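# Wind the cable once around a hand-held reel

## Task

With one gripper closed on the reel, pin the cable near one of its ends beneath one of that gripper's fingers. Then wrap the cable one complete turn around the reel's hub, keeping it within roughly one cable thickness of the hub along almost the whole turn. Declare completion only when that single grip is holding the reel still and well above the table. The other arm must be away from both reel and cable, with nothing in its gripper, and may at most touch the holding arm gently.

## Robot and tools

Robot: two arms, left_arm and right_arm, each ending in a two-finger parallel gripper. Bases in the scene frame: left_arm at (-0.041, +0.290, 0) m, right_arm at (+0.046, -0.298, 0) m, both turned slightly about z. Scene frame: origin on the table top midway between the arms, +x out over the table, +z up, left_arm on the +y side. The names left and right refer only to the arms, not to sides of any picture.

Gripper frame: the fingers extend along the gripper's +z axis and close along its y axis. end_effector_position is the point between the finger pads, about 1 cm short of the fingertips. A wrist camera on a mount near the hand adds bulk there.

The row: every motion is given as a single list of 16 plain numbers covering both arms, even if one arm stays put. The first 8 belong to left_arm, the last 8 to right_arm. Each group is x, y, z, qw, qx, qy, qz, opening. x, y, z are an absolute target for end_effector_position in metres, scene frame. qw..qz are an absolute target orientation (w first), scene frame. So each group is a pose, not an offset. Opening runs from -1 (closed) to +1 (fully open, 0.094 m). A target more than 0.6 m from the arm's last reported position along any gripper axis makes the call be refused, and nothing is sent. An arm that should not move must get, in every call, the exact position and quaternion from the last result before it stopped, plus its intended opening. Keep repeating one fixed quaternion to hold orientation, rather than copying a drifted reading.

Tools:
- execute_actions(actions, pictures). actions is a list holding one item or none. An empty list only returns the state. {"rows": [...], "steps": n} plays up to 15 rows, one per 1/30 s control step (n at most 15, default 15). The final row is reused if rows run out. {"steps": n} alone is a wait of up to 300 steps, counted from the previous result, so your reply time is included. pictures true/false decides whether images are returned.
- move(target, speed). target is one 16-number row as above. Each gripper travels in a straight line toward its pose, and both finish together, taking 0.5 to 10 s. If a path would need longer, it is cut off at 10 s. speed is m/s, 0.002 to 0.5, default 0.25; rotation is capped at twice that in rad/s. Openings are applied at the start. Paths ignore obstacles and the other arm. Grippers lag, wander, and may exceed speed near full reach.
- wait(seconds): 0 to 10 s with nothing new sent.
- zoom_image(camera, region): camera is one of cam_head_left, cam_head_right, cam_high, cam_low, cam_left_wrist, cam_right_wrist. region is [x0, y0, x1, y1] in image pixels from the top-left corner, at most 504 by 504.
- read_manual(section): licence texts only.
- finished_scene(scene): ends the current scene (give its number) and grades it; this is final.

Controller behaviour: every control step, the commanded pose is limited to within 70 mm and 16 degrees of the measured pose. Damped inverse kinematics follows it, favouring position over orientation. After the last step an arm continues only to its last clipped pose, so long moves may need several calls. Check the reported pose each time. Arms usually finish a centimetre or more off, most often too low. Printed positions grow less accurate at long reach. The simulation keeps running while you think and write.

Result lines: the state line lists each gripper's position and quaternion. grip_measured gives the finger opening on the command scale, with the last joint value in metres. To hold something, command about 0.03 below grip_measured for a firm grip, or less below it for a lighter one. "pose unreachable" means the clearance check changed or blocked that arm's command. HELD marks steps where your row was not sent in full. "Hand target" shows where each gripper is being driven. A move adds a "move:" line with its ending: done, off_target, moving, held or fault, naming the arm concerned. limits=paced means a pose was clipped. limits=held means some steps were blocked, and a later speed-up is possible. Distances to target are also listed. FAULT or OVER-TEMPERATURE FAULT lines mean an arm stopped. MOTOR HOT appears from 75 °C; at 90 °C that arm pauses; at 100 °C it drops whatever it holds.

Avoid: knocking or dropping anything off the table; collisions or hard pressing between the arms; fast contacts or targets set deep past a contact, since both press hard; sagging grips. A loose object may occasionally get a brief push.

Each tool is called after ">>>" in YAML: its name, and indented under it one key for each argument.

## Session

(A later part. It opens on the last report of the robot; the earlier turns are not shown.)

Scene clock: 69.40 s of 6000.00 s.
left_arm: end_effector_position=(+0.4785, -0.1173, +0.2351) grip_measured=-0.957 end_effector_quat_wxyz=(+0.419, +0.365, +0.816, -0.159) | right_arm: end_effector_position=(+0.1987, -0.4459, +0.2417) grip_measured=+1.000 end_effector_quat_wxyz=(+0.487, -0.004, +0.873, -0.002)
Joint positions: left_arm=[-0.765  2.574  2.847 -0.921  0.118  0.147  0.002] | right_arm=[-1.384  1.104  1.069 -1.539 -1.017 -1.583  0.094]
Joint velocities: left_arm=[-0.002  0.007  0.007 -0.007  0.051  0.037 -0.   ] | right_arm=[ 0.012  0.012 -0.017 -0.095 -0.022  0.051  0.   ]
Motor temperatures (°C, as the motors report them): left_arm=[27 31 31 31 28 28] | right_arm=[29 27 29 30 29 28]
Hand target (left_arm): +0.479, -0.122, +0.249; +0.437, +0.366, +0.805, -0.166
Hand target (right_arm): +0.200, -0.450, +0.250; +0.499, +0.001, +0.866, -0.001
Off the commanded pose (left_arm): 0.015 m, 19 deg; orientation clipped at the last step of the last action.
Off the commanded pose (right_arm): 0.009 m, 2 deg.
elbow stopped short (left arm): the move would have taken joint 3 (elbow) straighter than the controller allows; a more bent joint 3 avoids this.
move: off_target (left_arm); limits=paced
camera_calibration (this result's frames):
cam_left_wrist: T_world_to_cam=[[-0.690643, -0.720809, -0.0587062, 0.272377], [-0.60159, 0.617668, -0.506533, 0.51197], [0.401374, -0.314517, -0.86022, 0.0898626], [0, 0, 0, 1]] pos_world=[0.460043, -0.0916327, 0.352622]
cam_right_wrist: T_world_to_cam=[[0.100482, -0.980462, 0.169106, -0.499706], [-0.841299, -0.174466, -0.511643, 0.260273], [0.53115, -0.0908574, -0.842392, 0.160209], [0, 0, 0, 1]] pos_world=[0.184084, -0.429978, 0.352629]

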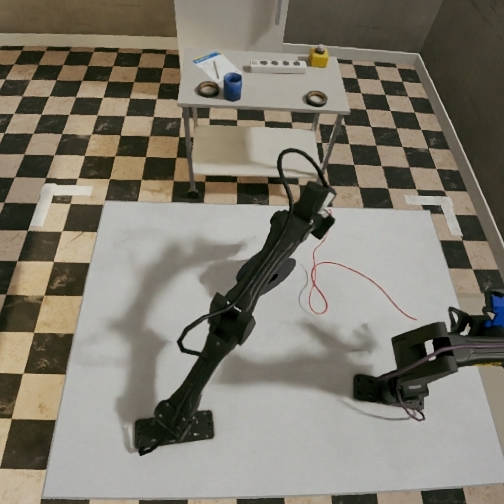

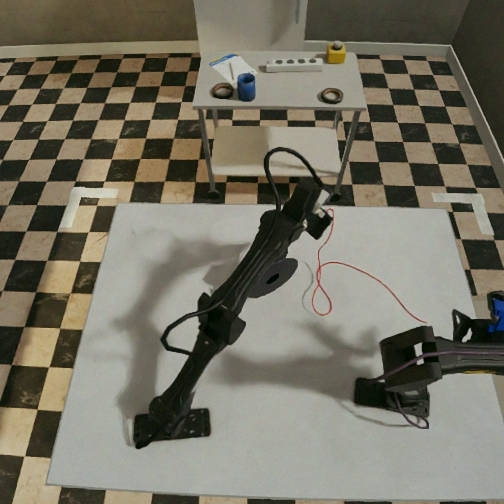

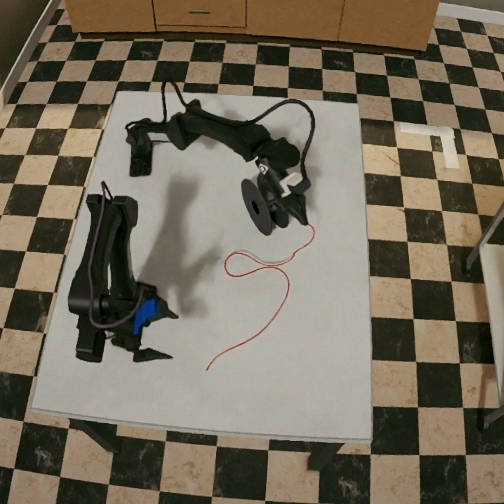

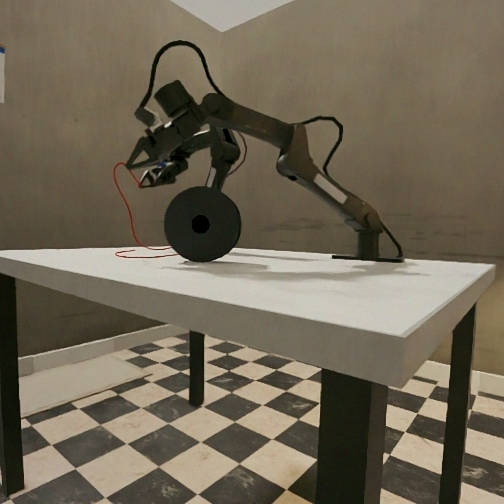

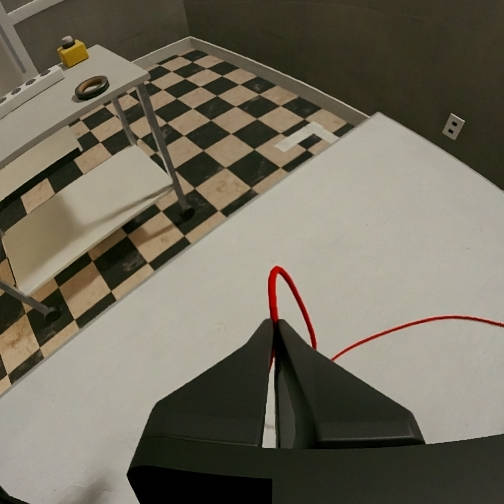

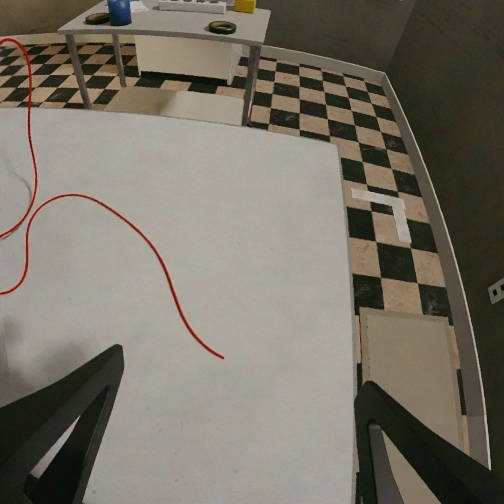

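>>> move:
  target: [0.39,0.08,0.25,0.272,0.403,0.864,-0.127,-1,0.2,-0.45,0.25,0.5,0,0.866,0,1]
  speed: 0.15

Scene clock: 75.10 s of 6000.00 s.
left_arm: end_effector_position=(+0.4030, +0.0787, +0.2471) grip_measured=-0.957 end_effector_quat_wxyz=(+0.276, +0.398, +0.866, -0.123) | right_arm: end_effector_position=(+0.1988, -0.4468, +0.2406) grip_measured=+1.000 end_effector_quat_wxyz=(+0.487, -0.002, +0.873, +0.002)
Joint positions: left_arm=[-0.475  1.993  2.132 -1.158  0.283  0.436  0.002] | right_arm=[-1.384  1.114  1.069 -1.54  -1.017 -1.585  0.094]
Joint velocities: left_arm=[-0.017  0.002  0.007 -0.007 -0.051  0.051 -0.   ] | right_arm=[ 0.002  0.012 -0.007 -0.051 -0.051 -0.037  0.   ]
Motor temperatures (°C, as the motors report them): left_arm=[27 32 31 32 28 28] | right_arm=[29 27 29 29 29 28]
Hand target (left_arm): +0.395, +0.081, +0.252; +0.273, +0.401, +0.865, -0.128
Hand target (right_arm): +0.200, -0.450, +0.250; +0.500, +0.000, +0.866, -0.001
Off the commanded pose (left_arm): 0.013 m, 1 deg.
Off the commanded pose (right_arm): 0.010 m, 2 deg.
move: off_target (left_arm)
camera_calibration (this result's frames):
cam_left_wrist: T_world_to_cam=[[-0.726014, -0.686843, -0.0338987, 0.367645], [-0.665946, 0.71451, -0.214455, 0.29773], [0.171518, -0.133123, -0.976145, 0.299224], [0, 0, 0, 1]] pos_world=[0.413865, 0.079617, 0.368398]
cam_right_wrist: T_world_to_cam=[[0.101199, -0.981864, 0.160315, -0.49909], [-0.840953, -0.170524, -0.513536, 0.261718], [0.531561, -0.0828479, -0.842959, 0.162802], [0, 0, 0, 1]] pos_world=[0.184061, -0.431922, 0.351649]

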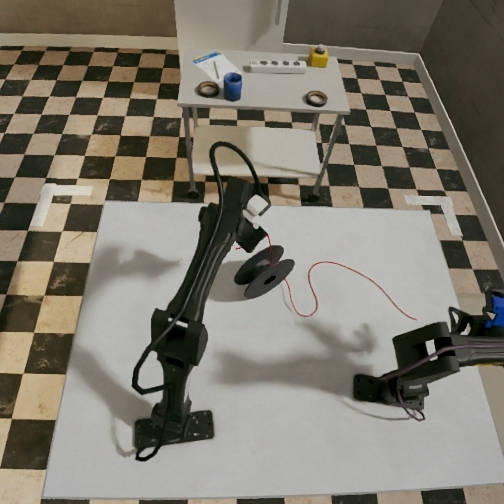

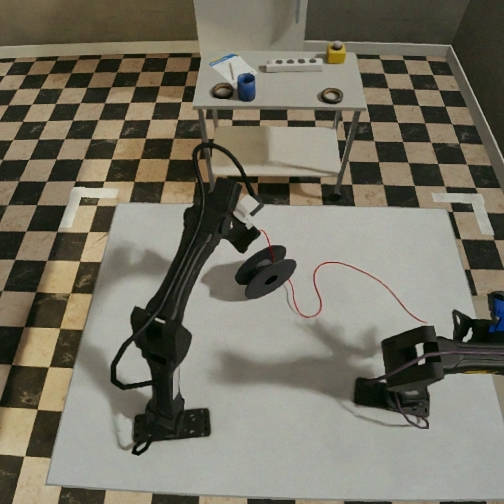

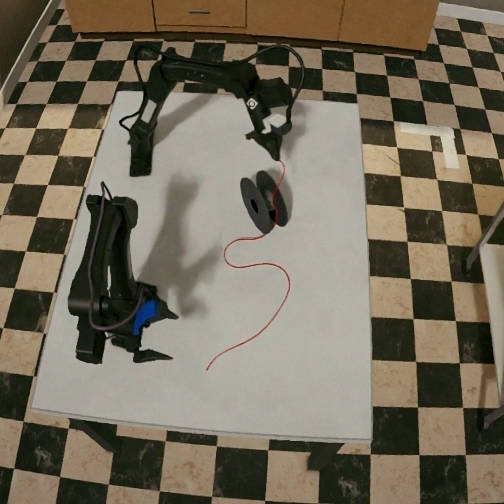

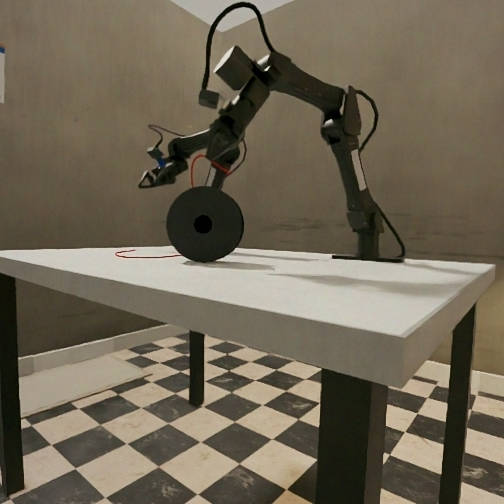

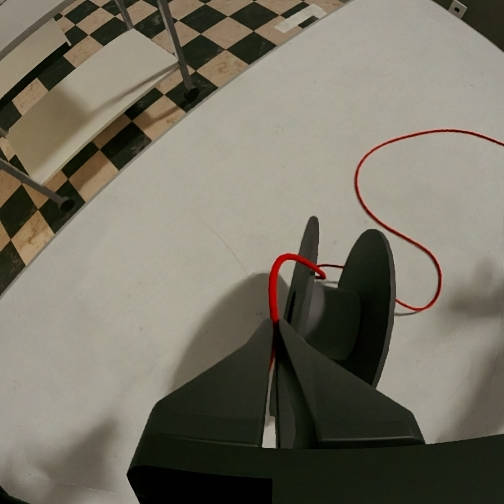

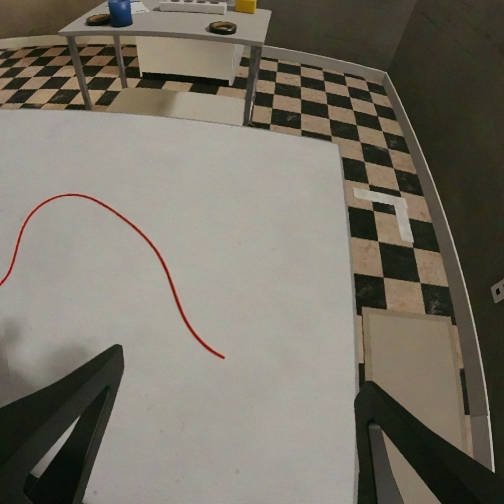

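>>> move:
  target: [0.385,0.08,0.25,0.272,0.403,0.864,-0.127,-1,0.25,-0.12,0.2,0.346,0.346,0.617,0.617,1]

>>> move:
  target: [0.385,0.08,0.25,0.272,0.403,0.864,-0.127,-1,0.29,-0.011,0.145,0.346,0.346,0.617,0.617,1]
  speed: 0.15

Scene clock: 88.23 s of 6000.00 s.
left_arm: end_effector_position=(+0.3911, +0.0828, +0.2405) grip_measured=-0.957 end_effector_quat_wxyz=(+0.262, +0.399, +0.870, -0.125) | right_arm: end_effector_position=(+0.2504, -0.1224, +0.2159) grip_measured=+1.000 end_effector_quat_wxyz=(+0.343, +0.354, +0.582, +0.647)
Joint positions: left_arm=[-0.475  1.955  2.064 -1.158  0.284  0.438  0.002] | right_arm=[1.205 0.411 0.065 0.428 0.478 1.592 0.094]
Joint velocities: left_arm=[ 0.007 -0.002 -0.002 -0.037 -0.051 -0.022 -0.002] | right_arm=[-0.007 -0.002 -0.012  0.037 -0.007 -0.037  0.   ]
Motor temperatures (°C, as the motors report them): left_arm=[27 34 31 32 28 28] | right_arm=[29 27 29 29 30 28]
Hand target (left_arm): +0.385, +0.080, +0.250; +0.272, +0.403, +0.864, -0.127
Hand target (right_arm): +0.250, -0.122, +0.205; +0.349, +0.350, +0.594, +0.634
Off the commanded pose (left_arm): 0.012 m, 1 deg.
Off the commanded pose (right_arm): 0.016 m, 5 deg.
After step 180, 1.53 s passed at rest.
move: off_target (left_arm, right_arm); limits=paced
camera_calibration (this result's frames):
cam_left_wrist: T_world_to_cam=[[-0.728106, -0.68514, -0.0211066, 0.3592], [-0.669999, 0.717844, -0.189213, 0.280626], [0.144789, -0.123626, -0.981709, 0.306385], [0, 0, 0, 1]] pos_world=[0.405194, 0.082534, 0.36146]
cam_right_wrist: T_world_to_cam=[[0.124886, -0.0774017, -0.989147, 0.171095], [-0.829615, 0.538666, -0.146895, 0.352608], [0.54419, 0.838957, 0.00305794, 0.0684514], [0, 0, 0, 1]] pos_world=[0.233911, -0.234122, 0.220825]

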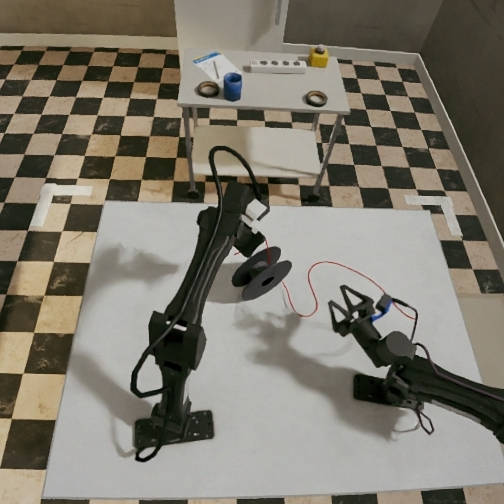

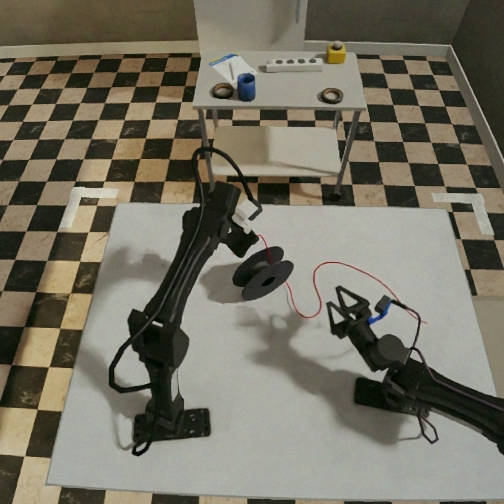

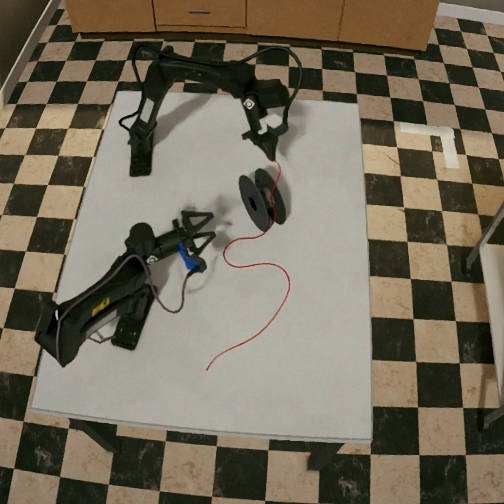

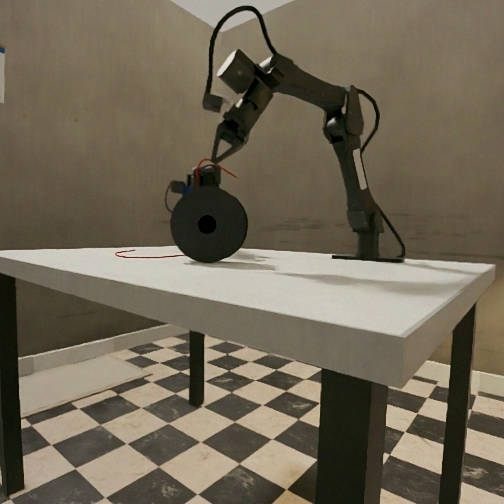

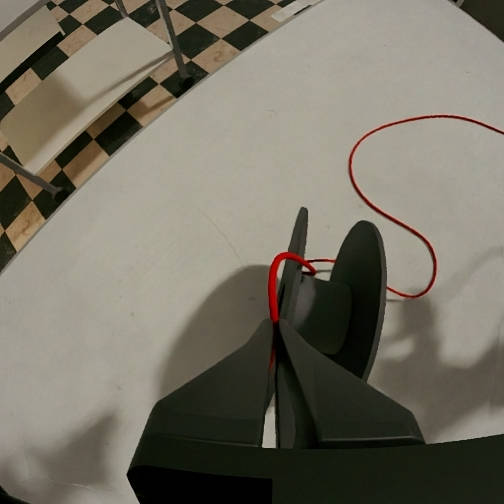

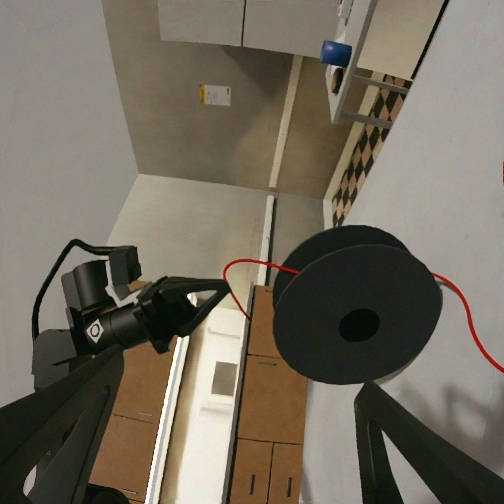

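Scene clock: 89.87 s of 6000.00 s.
left_arm: end_effector_position=(+0.3911, +0.0828, +0.2405) grip_measured=-0.957 end_effector_quat_wxyz=(+0.262, +0.399, +0.870, -0.125) | right_arm: end_effector_position=(+0.2892, -0.0150, +0.1440) grip_measured=+1.000 end_effector_quat_wxyz=(+0.338, +0.350, +0.618, +0.618)
Joint positions: left_arm=[-0.475  1.955  2.064 -1.158  0.284  0.438  0.002] | right_arm=[1.306 1.675 0.238 1.426 0.562 1.592 0.094]
Joint velocities: left_arm=[-0.002  0.002  0.012  0.037 -0.037 -0.051  0.001] | right_arm=[-0.012 -0.017 -0.007  0.037 -0.022 -0.007  0.   ]
Motor temperatures (°C, as the motors report them): left_arm=[27 34 31 32 28 28] | right_arm=[29 27 29 30 29 28]
Hand target (left_arm): +0.385, +0.080, +0.250; +0.272, +0.403, +0.864, -0.127
Hand target (right_arm): +0.291, -0.010, +0.146; +0.344, +0.347, +0.617, +0.617
Off the commanded pose (left_arm): 0.012 m, 1 deg.
Off the commanded pose (right_arm): 0.004 m, 1 deg.
move: off_target (left_arm)
camera_calibration (this result's frames):
cam_left_wrist: T_world_to_cam=[[-0.728106, -0.68514, -0.0211066, 0.3592], [-0.669999, 0.717844, -0.189213, 0.280626], [0.144789, -0.123626, -0.981709, 0.306385], [0, 0, 0, 1]] pos_world=[0.405194, 0.082534, 0.36146]
cam_right_wrist: T_world_to_cam=[[0.0803311, -0.153778, -0.984835, 0.114564], [-0.844984, 0.513582, -0.149118, 0.320743], [0.528724, 0.844148, -0.0886835, -0.0247323], [0, 0, 0, 1]] pos_world=[0.274896, -0.126233, 0.158461]

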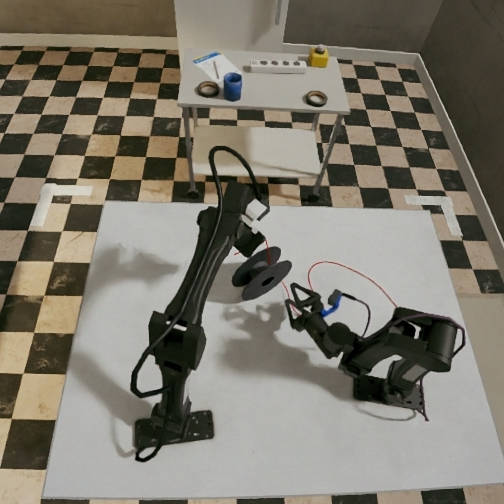

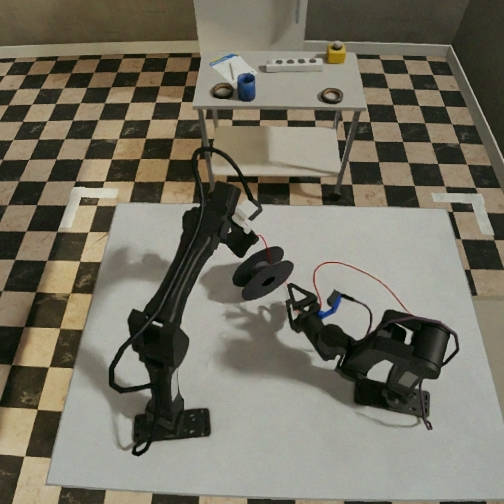

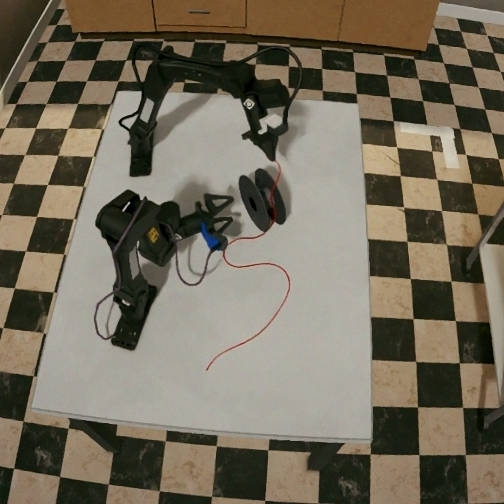

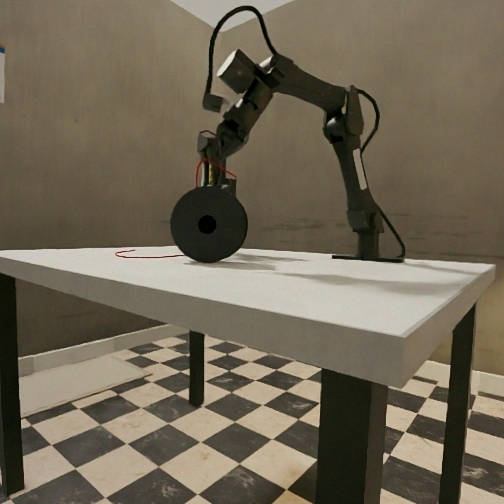

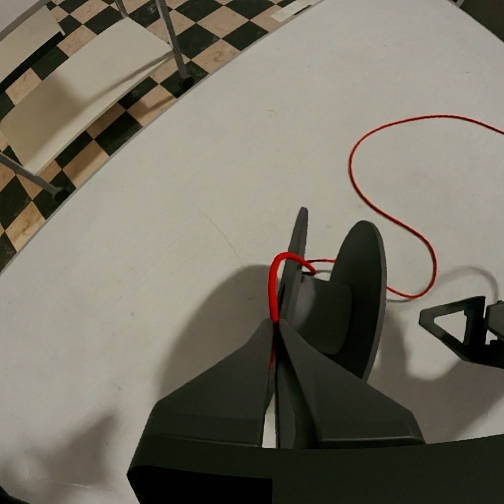

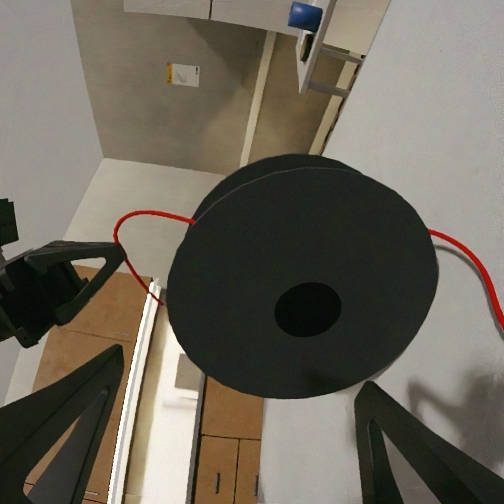

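>>> move:
  target: [0.385,0.08,0.25,0.272,0.403,0.864,-0.127,-1,0.312,0.022,0.153,0.346,0.346,0.617,0.617,1]
  speed: 0.1

Scene clock: 96.73 s of 6000.00 s.
left_arm: end_effector_position=(+0.3911, +0.0828, +0.2405) grip_measured=-0.957 end_effector_quat_wxyz=(+0.262, +0.399, +0.870, -0.125) | right_arm: end_effector_position=(+0.3071, +0.0181, +0.1577) grip_measured=+1.000 end_effector_quat_wxyz=(+0.340, +0.351, +0.608, +0.626)
Joint positions: left_arm=[-0.475  1.955  2.064 -1.158  0.284  0.438  0.002] | right_arm=[1.302 1.739 0.395 1.363 0.563 1.588 0.094]
Joint velocities: left_arm=[ 0.007  0.017 -0.002 -0.007 -0.095  0.037  0.001] | right_arm=[ 0.012  0.012 -0.002 -0.081 -0.022 -0.037  0.   ]
Motor temperatures (°C, as the motors report them): left_arm=[27 34 30 32 28 28] | right_arm=[29 27 29 30 29 28]
Hand target (left_arm): +0.385, +0.080, +0.250; +0.272, +0.403, +0.864, -0.127
Hand target (right_arm): +0.312, +0.022, +0.154; +0.346, +0.346, +0.617, +0.617
Off the commanded pose (left_arm): 0.012 m, 1 deg.
Off the commanded pose (right_arm): 0.008 m, 2 deg.
move: off_target (left_arm)
camera_calibration (this result's frames):
cam_left_wrist: T_world_to_cam=[[-0.728106, -0.68514, -0.0211066, 0.3592], [-0.669999, 0.717844, -0.189213, 0.280626], [0.144789, -0.123626, -0.981709, 0.306385], [0, 0, 0, 1]] pos_world=[0.405194, 0.082534, 0.36146]
cam_right_wrist: T_world_to_cam=[[0.0948471, -0.131989, -0.986703, 0.12719], [-0.840509, 0.520498, -0.15042, 0.319626], [0.533431, 0.8436, -0.0615704, -0.066715], [0, 0, 0, 1]] pos_world=[0.292173, -0.093296, 0.169469]

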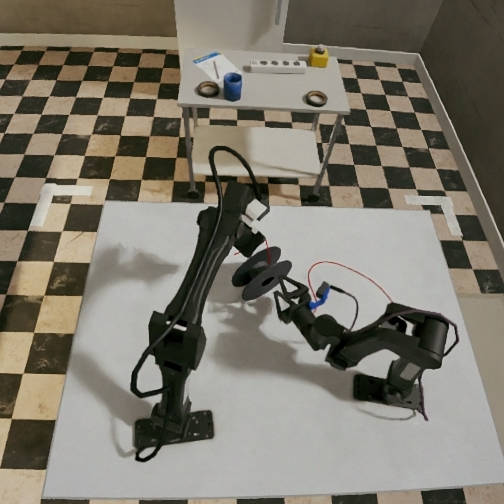

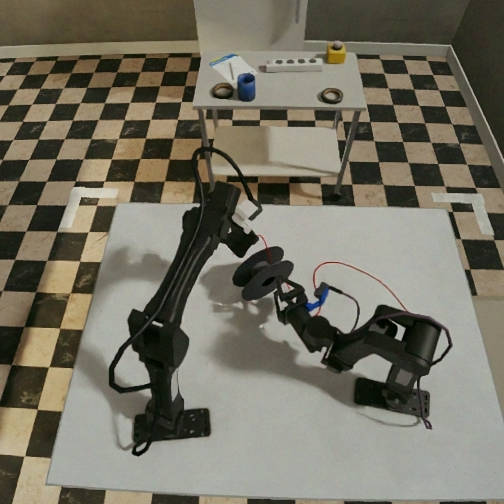

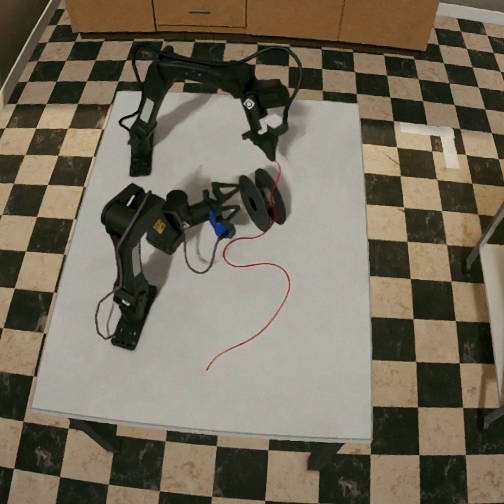

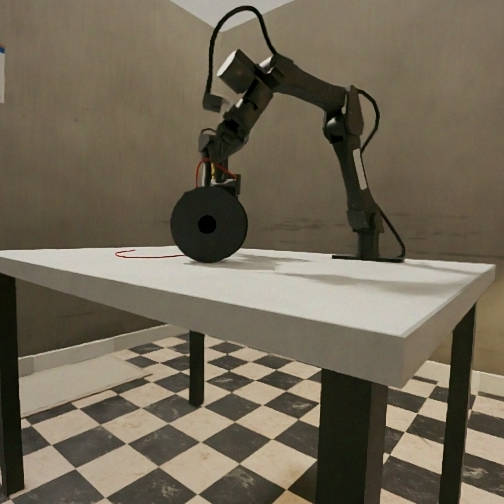

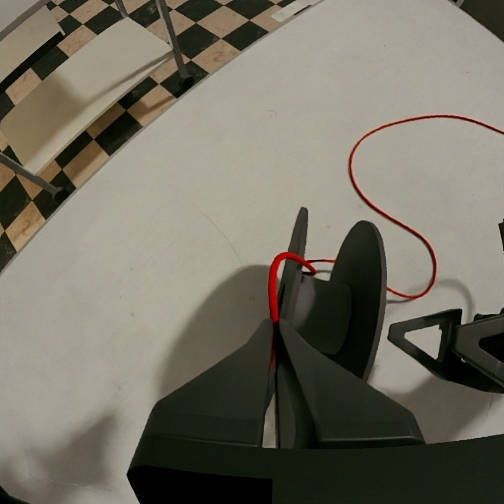

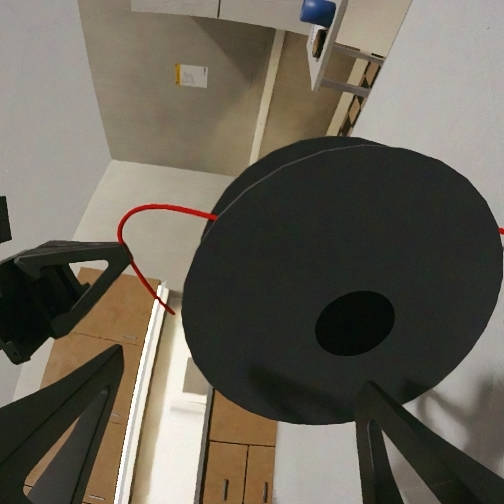

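>>> move:
  target: [0.385,0.08,0.25,0.272,0.403,0.864,-0.127,-1,0.332,0.037,0.144,0.346,0.346,0.617,0.617,1]
  speed: 0.05

Scene clock: 102.33 s of 6000.00 s.
left_arm: end_effector_position=(+0.3911, +0.0828, +0.2405) grip_measured=-0.957 end_effector_quat_wxyz=(+0.262, +0.399, +0.870, -0.125) | right_arm: end_effector_position=(+0.3274, +0.0328, +0.1447) grip_measured=+1.000 end_effector_quat_wxyz=(+0.342, +0.352, +0.613, +0.619)
Joint positions: left_arm=[-0.475  1.955  2.064 -1.158  0.284  0.438  0.002] | right_arm=[1.261 1.849 0.48  1.37  0.526 1.587 0.094]
Joint velocities: left_arm=[-0.002 -0.007 -0.017 -0.081 -0.022 -0.037 -0.   ] | right_arm=[ 0.007 -0.007 -0.007 -0.037 -0.066  0.022  0.   ]
Motor temperatures (°C, as the motors report them): left_arm=[27 34 30 32 28 28] | right_arm=[29 28 29 31 29 28]
Hand target (left_arm): +0.385, +0.080, +0.250; +0.272, +0.403, +0.864, -0.127
Hand target (right_arm): +0.332, +0.037, +0.145; +0.346, +0.345, +0.617, +0.617
Off the commanded pose (left_arm): 0.012 m, 1 deg.
Off the commanded pose (right_arm): 0.006 m, 1 deg.
move: off_target (left_arm)
camera_calibration (this result's frames):
cam_left_wrist: T_world_to_cam=[[-0.728106, -0.68514, -0.0211066, 0.3592], [-0.669999, 0.717844, -0.189213, 0.280626], [0.144789, -0.123626, -0.981709, 0.306385], [0, 0, 0, 1]] pos_world=[0.405194, 0.082534, 0.36146]
cam_right_wrist: T_world_to_cam=[[0.0869478, -0.148567, -0.985073, 0.117264], [-0.839236, 0.521863, -0.152782, 0.326994], [0.536771, 0.839992, -0.0793081, -0.0891474], [0, 0, 0, 1]] pos_world=[0.312081, -0.0783414, 0.158402]

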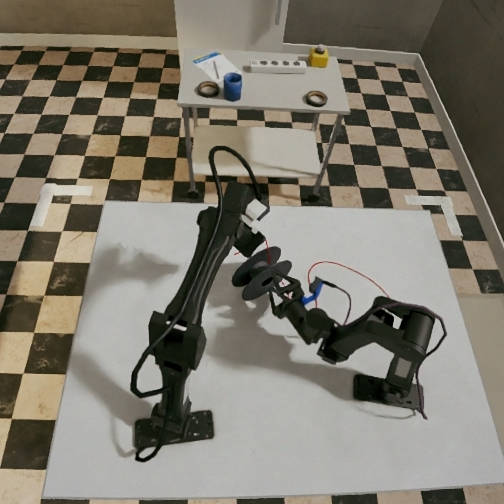

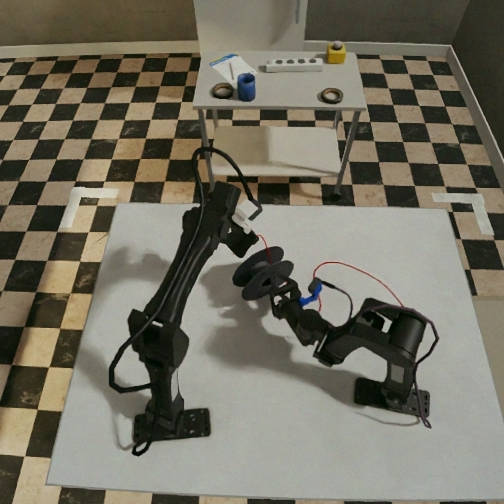

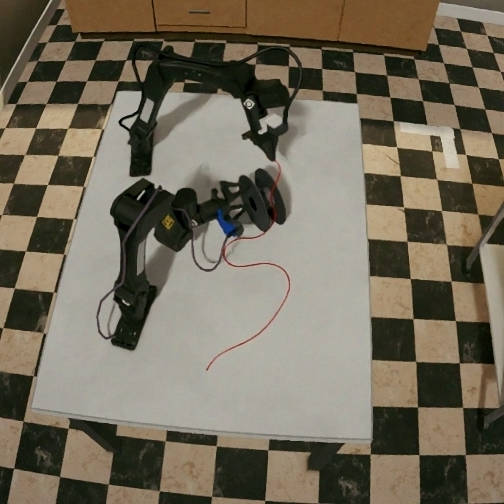

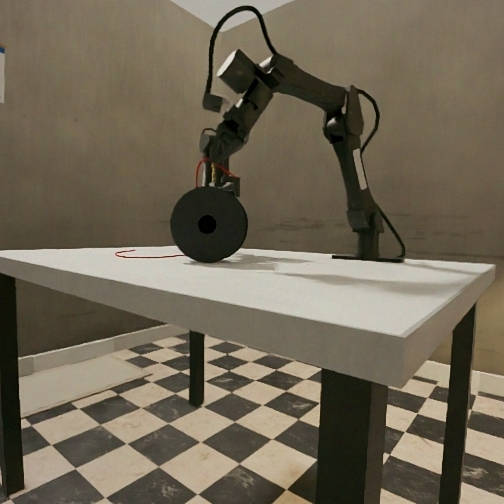

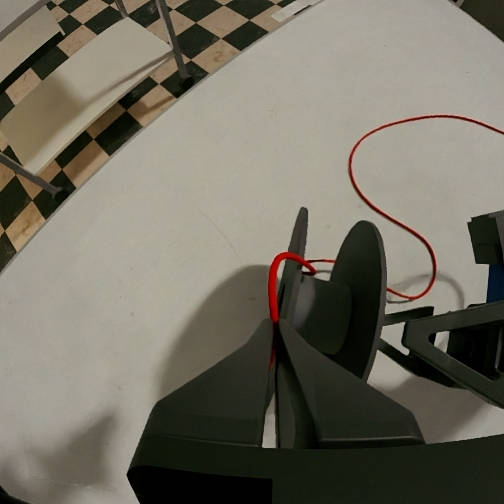

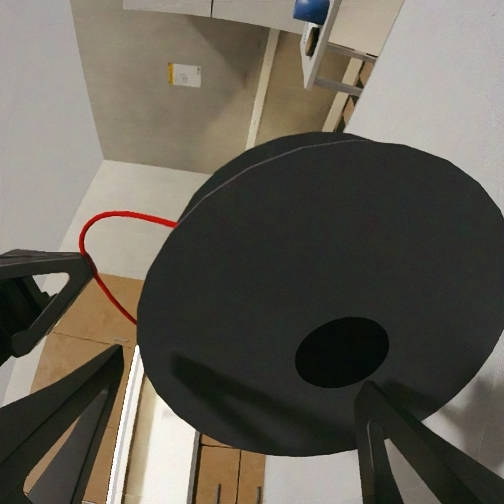

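>>> move:
  target: [0.385,0.08,0.25,0.272,0.403,0.864,-0.127,-1,0.342,0.05,0.149,0.346,0.346,0.617,0.617,1]
  speed: 0.04

>>> move:
  target: [0.385,0.08,0.26,0.272,0.403,0.864,-0.127,-1,0.361,0.061,0.149,0.346,0.346,0.617,0.617,1]
  speed: 0.04

Scene clock: 108.10 s of 6000.00 s.
left_arm: end_effector_position=(+0.3911, +0.0828, +0.2405) grip_measured=-0.957 end_effector_quat_wxyz=(+0.262, +0.399, +0.870, -0.125) | right_arm: end_effector_position=(+0.3368, +0.0458, +0.1528) grip_measured=+1.000 end_effector_quat_wxyz=(+0.341, +0.351, +0.608, +0.625)
Joint positions: left_arm=[-0.475  1.955  2.064 -1.158  0.284  0.438  0.002] | right_arm=[1.253 1.865 0.549 1.332 0.517 1.587 0.094]
Joint velocities: left_arm=[-0.002 -0.002 -0.022  0.007 -0.051 -0.007 -0.   ] | right_arm=[ 0.002  0.012  0.002 -0.037 -0.022  0.022  0.   ]
Motor temperatures (°C, as the motors report them): left_arm=[27 35 30 32 28 28] | right_arm=[29 28 29 31 29 28]
Hand target (left_arm): +0.385, +0.080, +0.250; +0.272, +0.403, +0.864, -0.127
Hand target (right_arm): +0.342, +0.050, +0.149; +0.346, +0.346, +0.617, +0.617
Off the commanded pose (left_arm): 0.012 m, 1 deg.
Off the commanded pose (right_arm): 0.008 m, 2 deg.
move: off_target (left_arm)
camera_calibration (this result's frames):
cam_left_wrist: T_world_to_cam=[[-0.728106, -0.68514, -0.0211066, 0.3592], [-0.669999, 0.717844, -0.189213, 0.280626], [0.144789, -0.123626, -0.981709, 0.306385], [0, 0, 0, 1]] pos_world=[0.405194, 0.082534, 0.36146]
cam_right_wrist: T_world_to_cam=[[0.0941126, -0.135944, -0.986236, 0.123554], [-0.838958, 0.522514, -0.152082, 0.329021], [0.535996, 0.841724, -0.0648758, -0.106495], [0, 0, 0, 1]] pos_world=[0.321487, -0.0654822, 0.164983]

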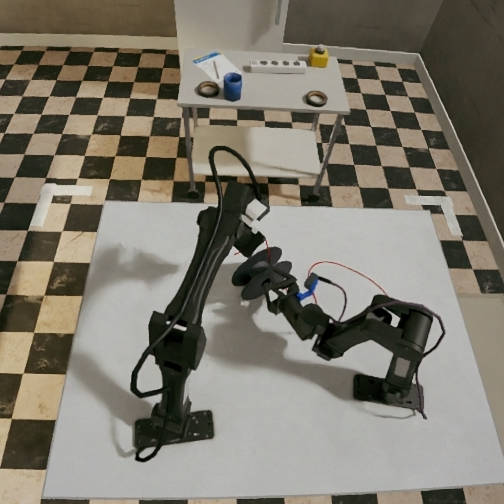

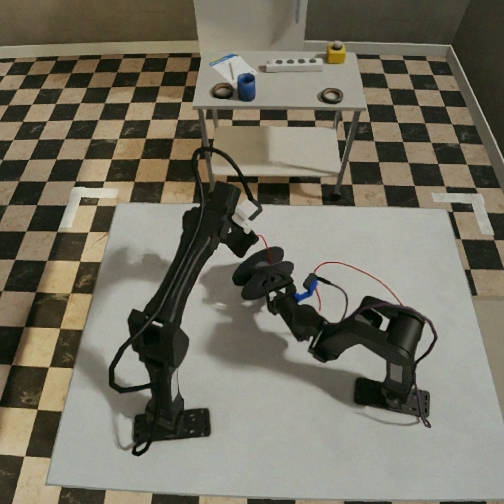

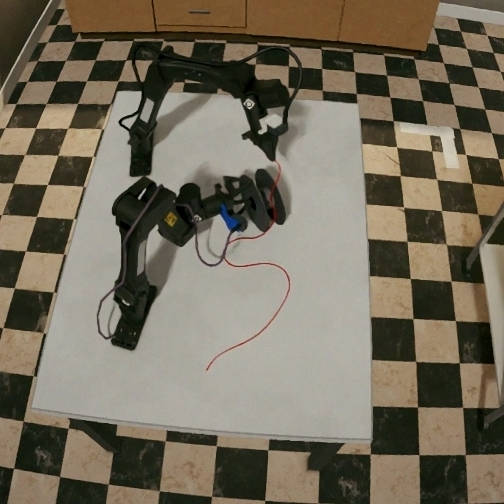

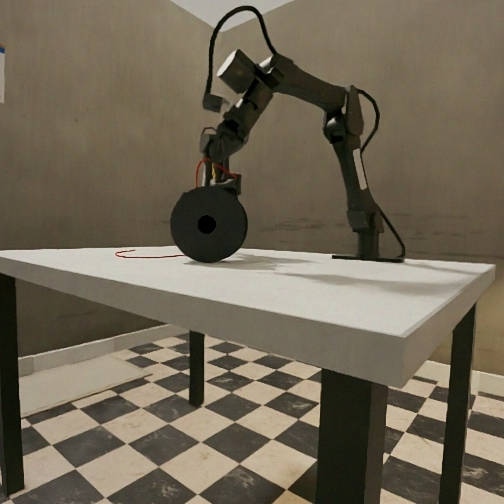

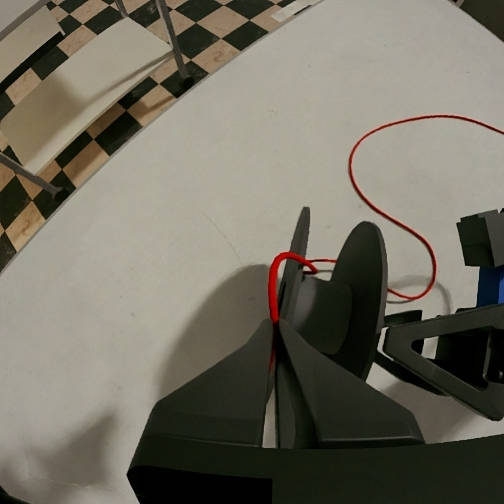

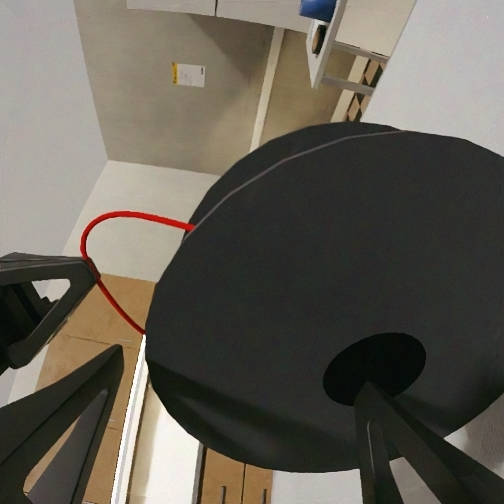

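Scene clock: 109.20 s of 6000.00 s.
left_arm: end_effector_position=(+0.3879, +0.0840, +0.2433) grip_measured=-0.957 end_effector_quat_wxyz=(+0.257, +0.398, +0.871, -0.125) | right_arm: end_effector_position=(+0.3558, +0.0572, +0.1533) grip_measured=+1.000 end_effector_quat_wxyz=(+0.341, +0.351, +0.608, +0.625)
Joint positions: left_arm=[-0.475  1.955  2.081 -1.183  0.284  0.438  0.002] | right_arm=[1.217 1.912 0.63  1.299 0.481 1.587 0.094]
Joint velocities: left_arm=[-0.007 -0.002 -0.017 -0.037 -0.037 -0.037  0.   ] | right_arm=[-0.002 -0.012 -0.002 -0.022 -0.066 -0.007  0.   ]
Motor temperatures (°C, as the motors report them): left_arm=[27 35 30 32 28 28] | right_arm=[29 28 29 31 29 28]
Hand target (left_arm): +0.385, +0.080, +0.260; +0.272, +0.403, +0.864, -0.127
Hand target (right_arm): +0.361, +0.061, +0.149; +0.346, +0.345, +0.617, +0.617
Off the commanded pose (left_arm): 0.017 m, 2 deg.
Off the commanded pose (right_arm): 0.008 m, 2 deg.
move: off_target (left_arm)
camera_calibration (this result's frames):
cam_left_wrist: T_world_to_cam=[[-0.72827, -0.685081, -0.0169538, 0.356779], [-0.671595, 0.718418, -0.18121, 0.276832], [0.136323, -0.120583, -0.983298, 0.313132], [0, 0, 0, 1]] pos_world=[0.403063, 0.0832997, 0.364115]
cam_right_wrist: T_world_to_cam=[[0.0949256, -0.134968, -0.986292, 0.123482], [-0.838626, 0.522989, -0.152281, 0.339029], [0.536373, 0.841585, -0.0635424, -0.126528], [0, 0, 0, 1]] pos_world=[0.340463, -0.0541585, 0.165377]

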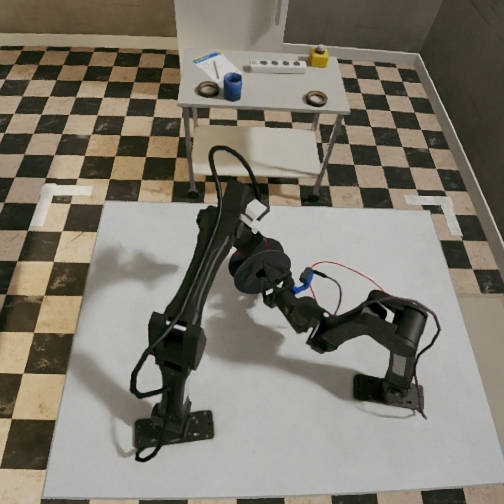

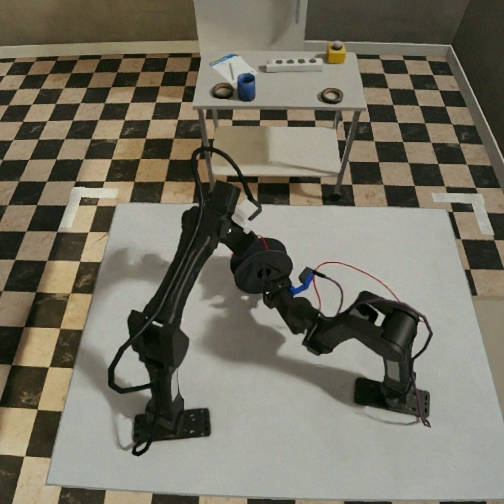

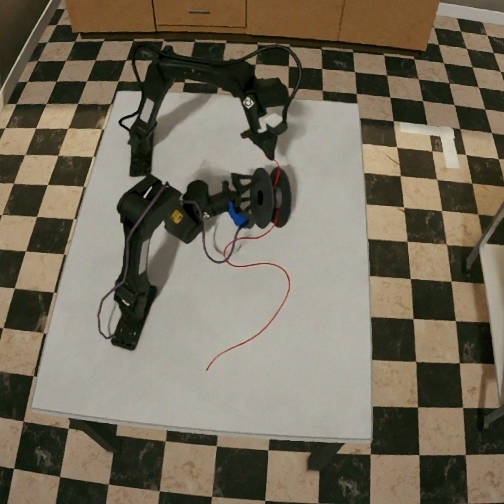

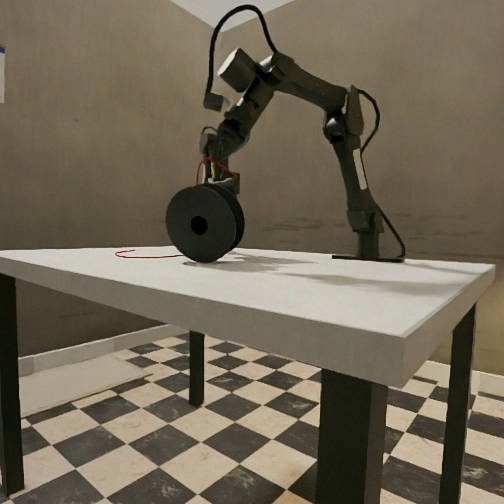

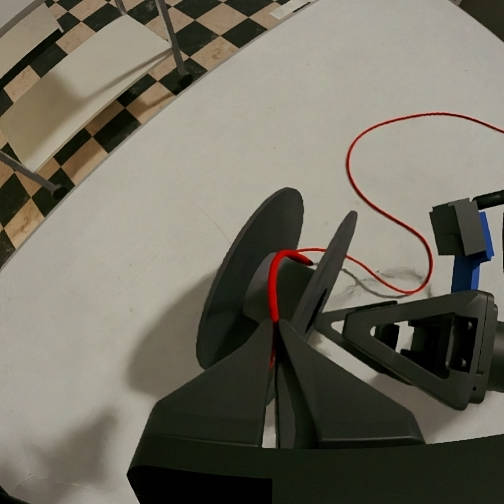

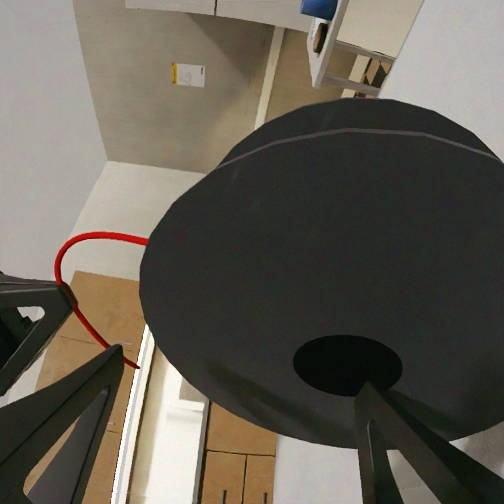

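>>> move:
  target: [0.385,0.08,0.26,0.272,0.403,0.864,-0.127,-1,0.335,0.045,0.149,0.346,0.346,0.617,0.617,1]
  speed: 0.02

Scene clock: 112.60 s of 6000.00 s.
left_arm: end_effector_position=(+0.3876, +0.0841, +0.2431) grip_measured=-0.957 end_effector_quat_wxyz=(+0.257, +0.398, +0.872, -0.125) | right_arm: end_effector_position=(+0.3388, +0.0487, +0.1464) grip_measured=+1.000 end_effector_quat_wxyz=(+0.339, +0.349, +0.616, +0.619)
Joint positions: left_arm=[-0.475  1.955  2.081 -1.185  0.284  0.438  0.002] | right_arm=[1.248 1.882 0.559 1.319 0.505 1.588 0.094]
Joint velocities: left_arm=[-0.002 -0.012  0.032 -0.125  0.007  0.051 -0.   ] | right_arm=[-0.002 -0.007  0.012 -0.007 -0.007  0.037  0.   ]
Motor temperatures (°C, as the motors report them): left_arm=[27 34 31 32 28 28] | right_arm=[29 28 29 31 29 28]
Hand target (left_arm): +0.385, +0.080, +0.260; +0.272, +0.403, +0.864, -0.127
Hand target (right_arm): +0.335, +0.045, +0.149; +0.345, +0.346, +0.617, +0.617
Off the commanded pose (left_arm): 0.018 m, 2 deg.
Off the commanded pose (right_arm): 0.006 m, 1 deg.
move: off_target (left_arm)
camera_calibration (this result's frames):
cam_left_wrist: T_world_to_cam=[[-0.728293, -0.685072, -0.0162616, 0.35647], [-0.671854, 0.718511, -0.179874, 0.276286], [0.134911, -0.120076, -0.983555, 0.313576], [0, 0, 0, 1]] pos_world=[0.402934, 0.083346, 0.363913]
cam_right_wrist: T_world_to_cam=[[0.0854674, -0.150783, -0.984865, 0.120889], [-0.844212, 0.514019, -0.151958, 0.330466], [0.529152, 0.844422, -0.0833611, -0.105473], [0, 0, 0, 1]] pos_world=[0.324463, -0.0625736, 0.160484]

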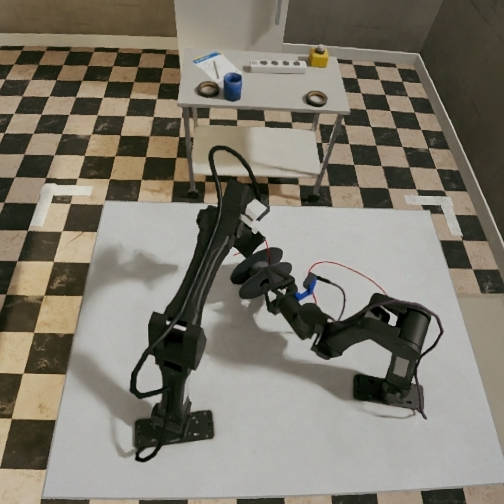

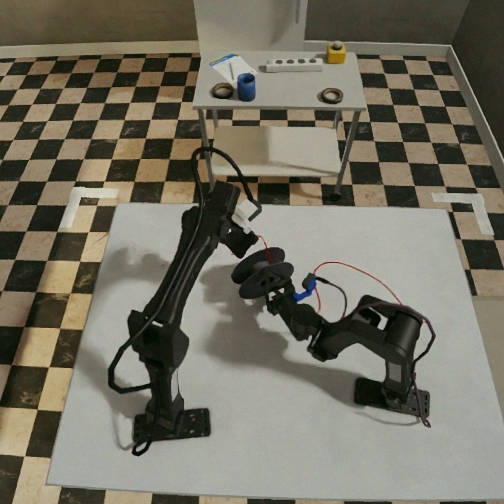

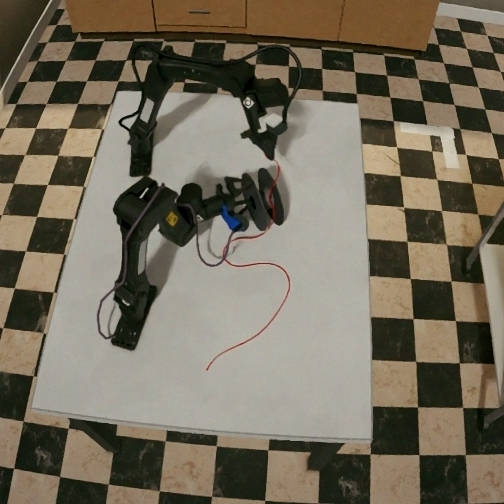

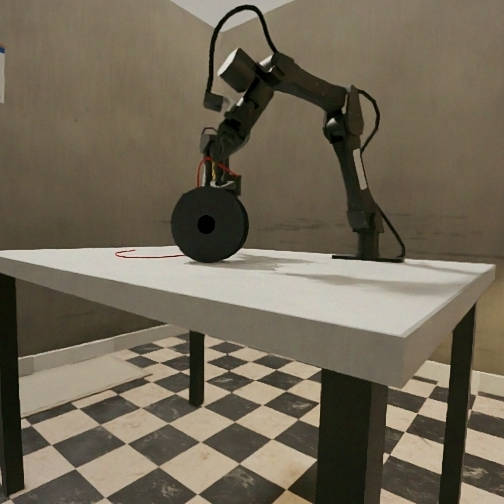

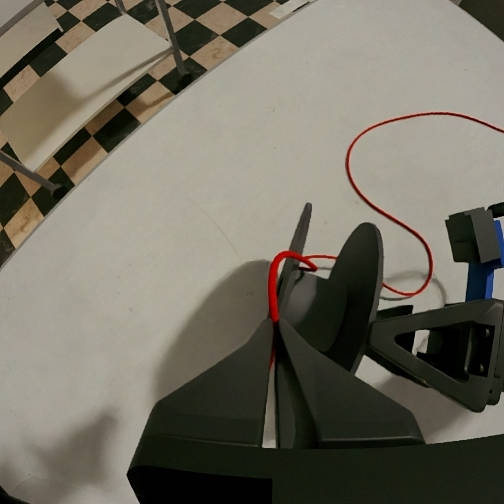

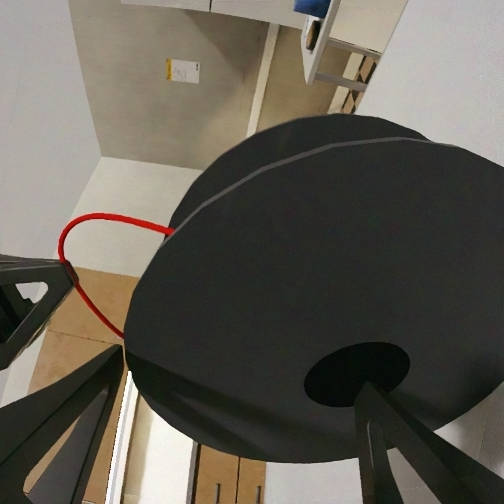

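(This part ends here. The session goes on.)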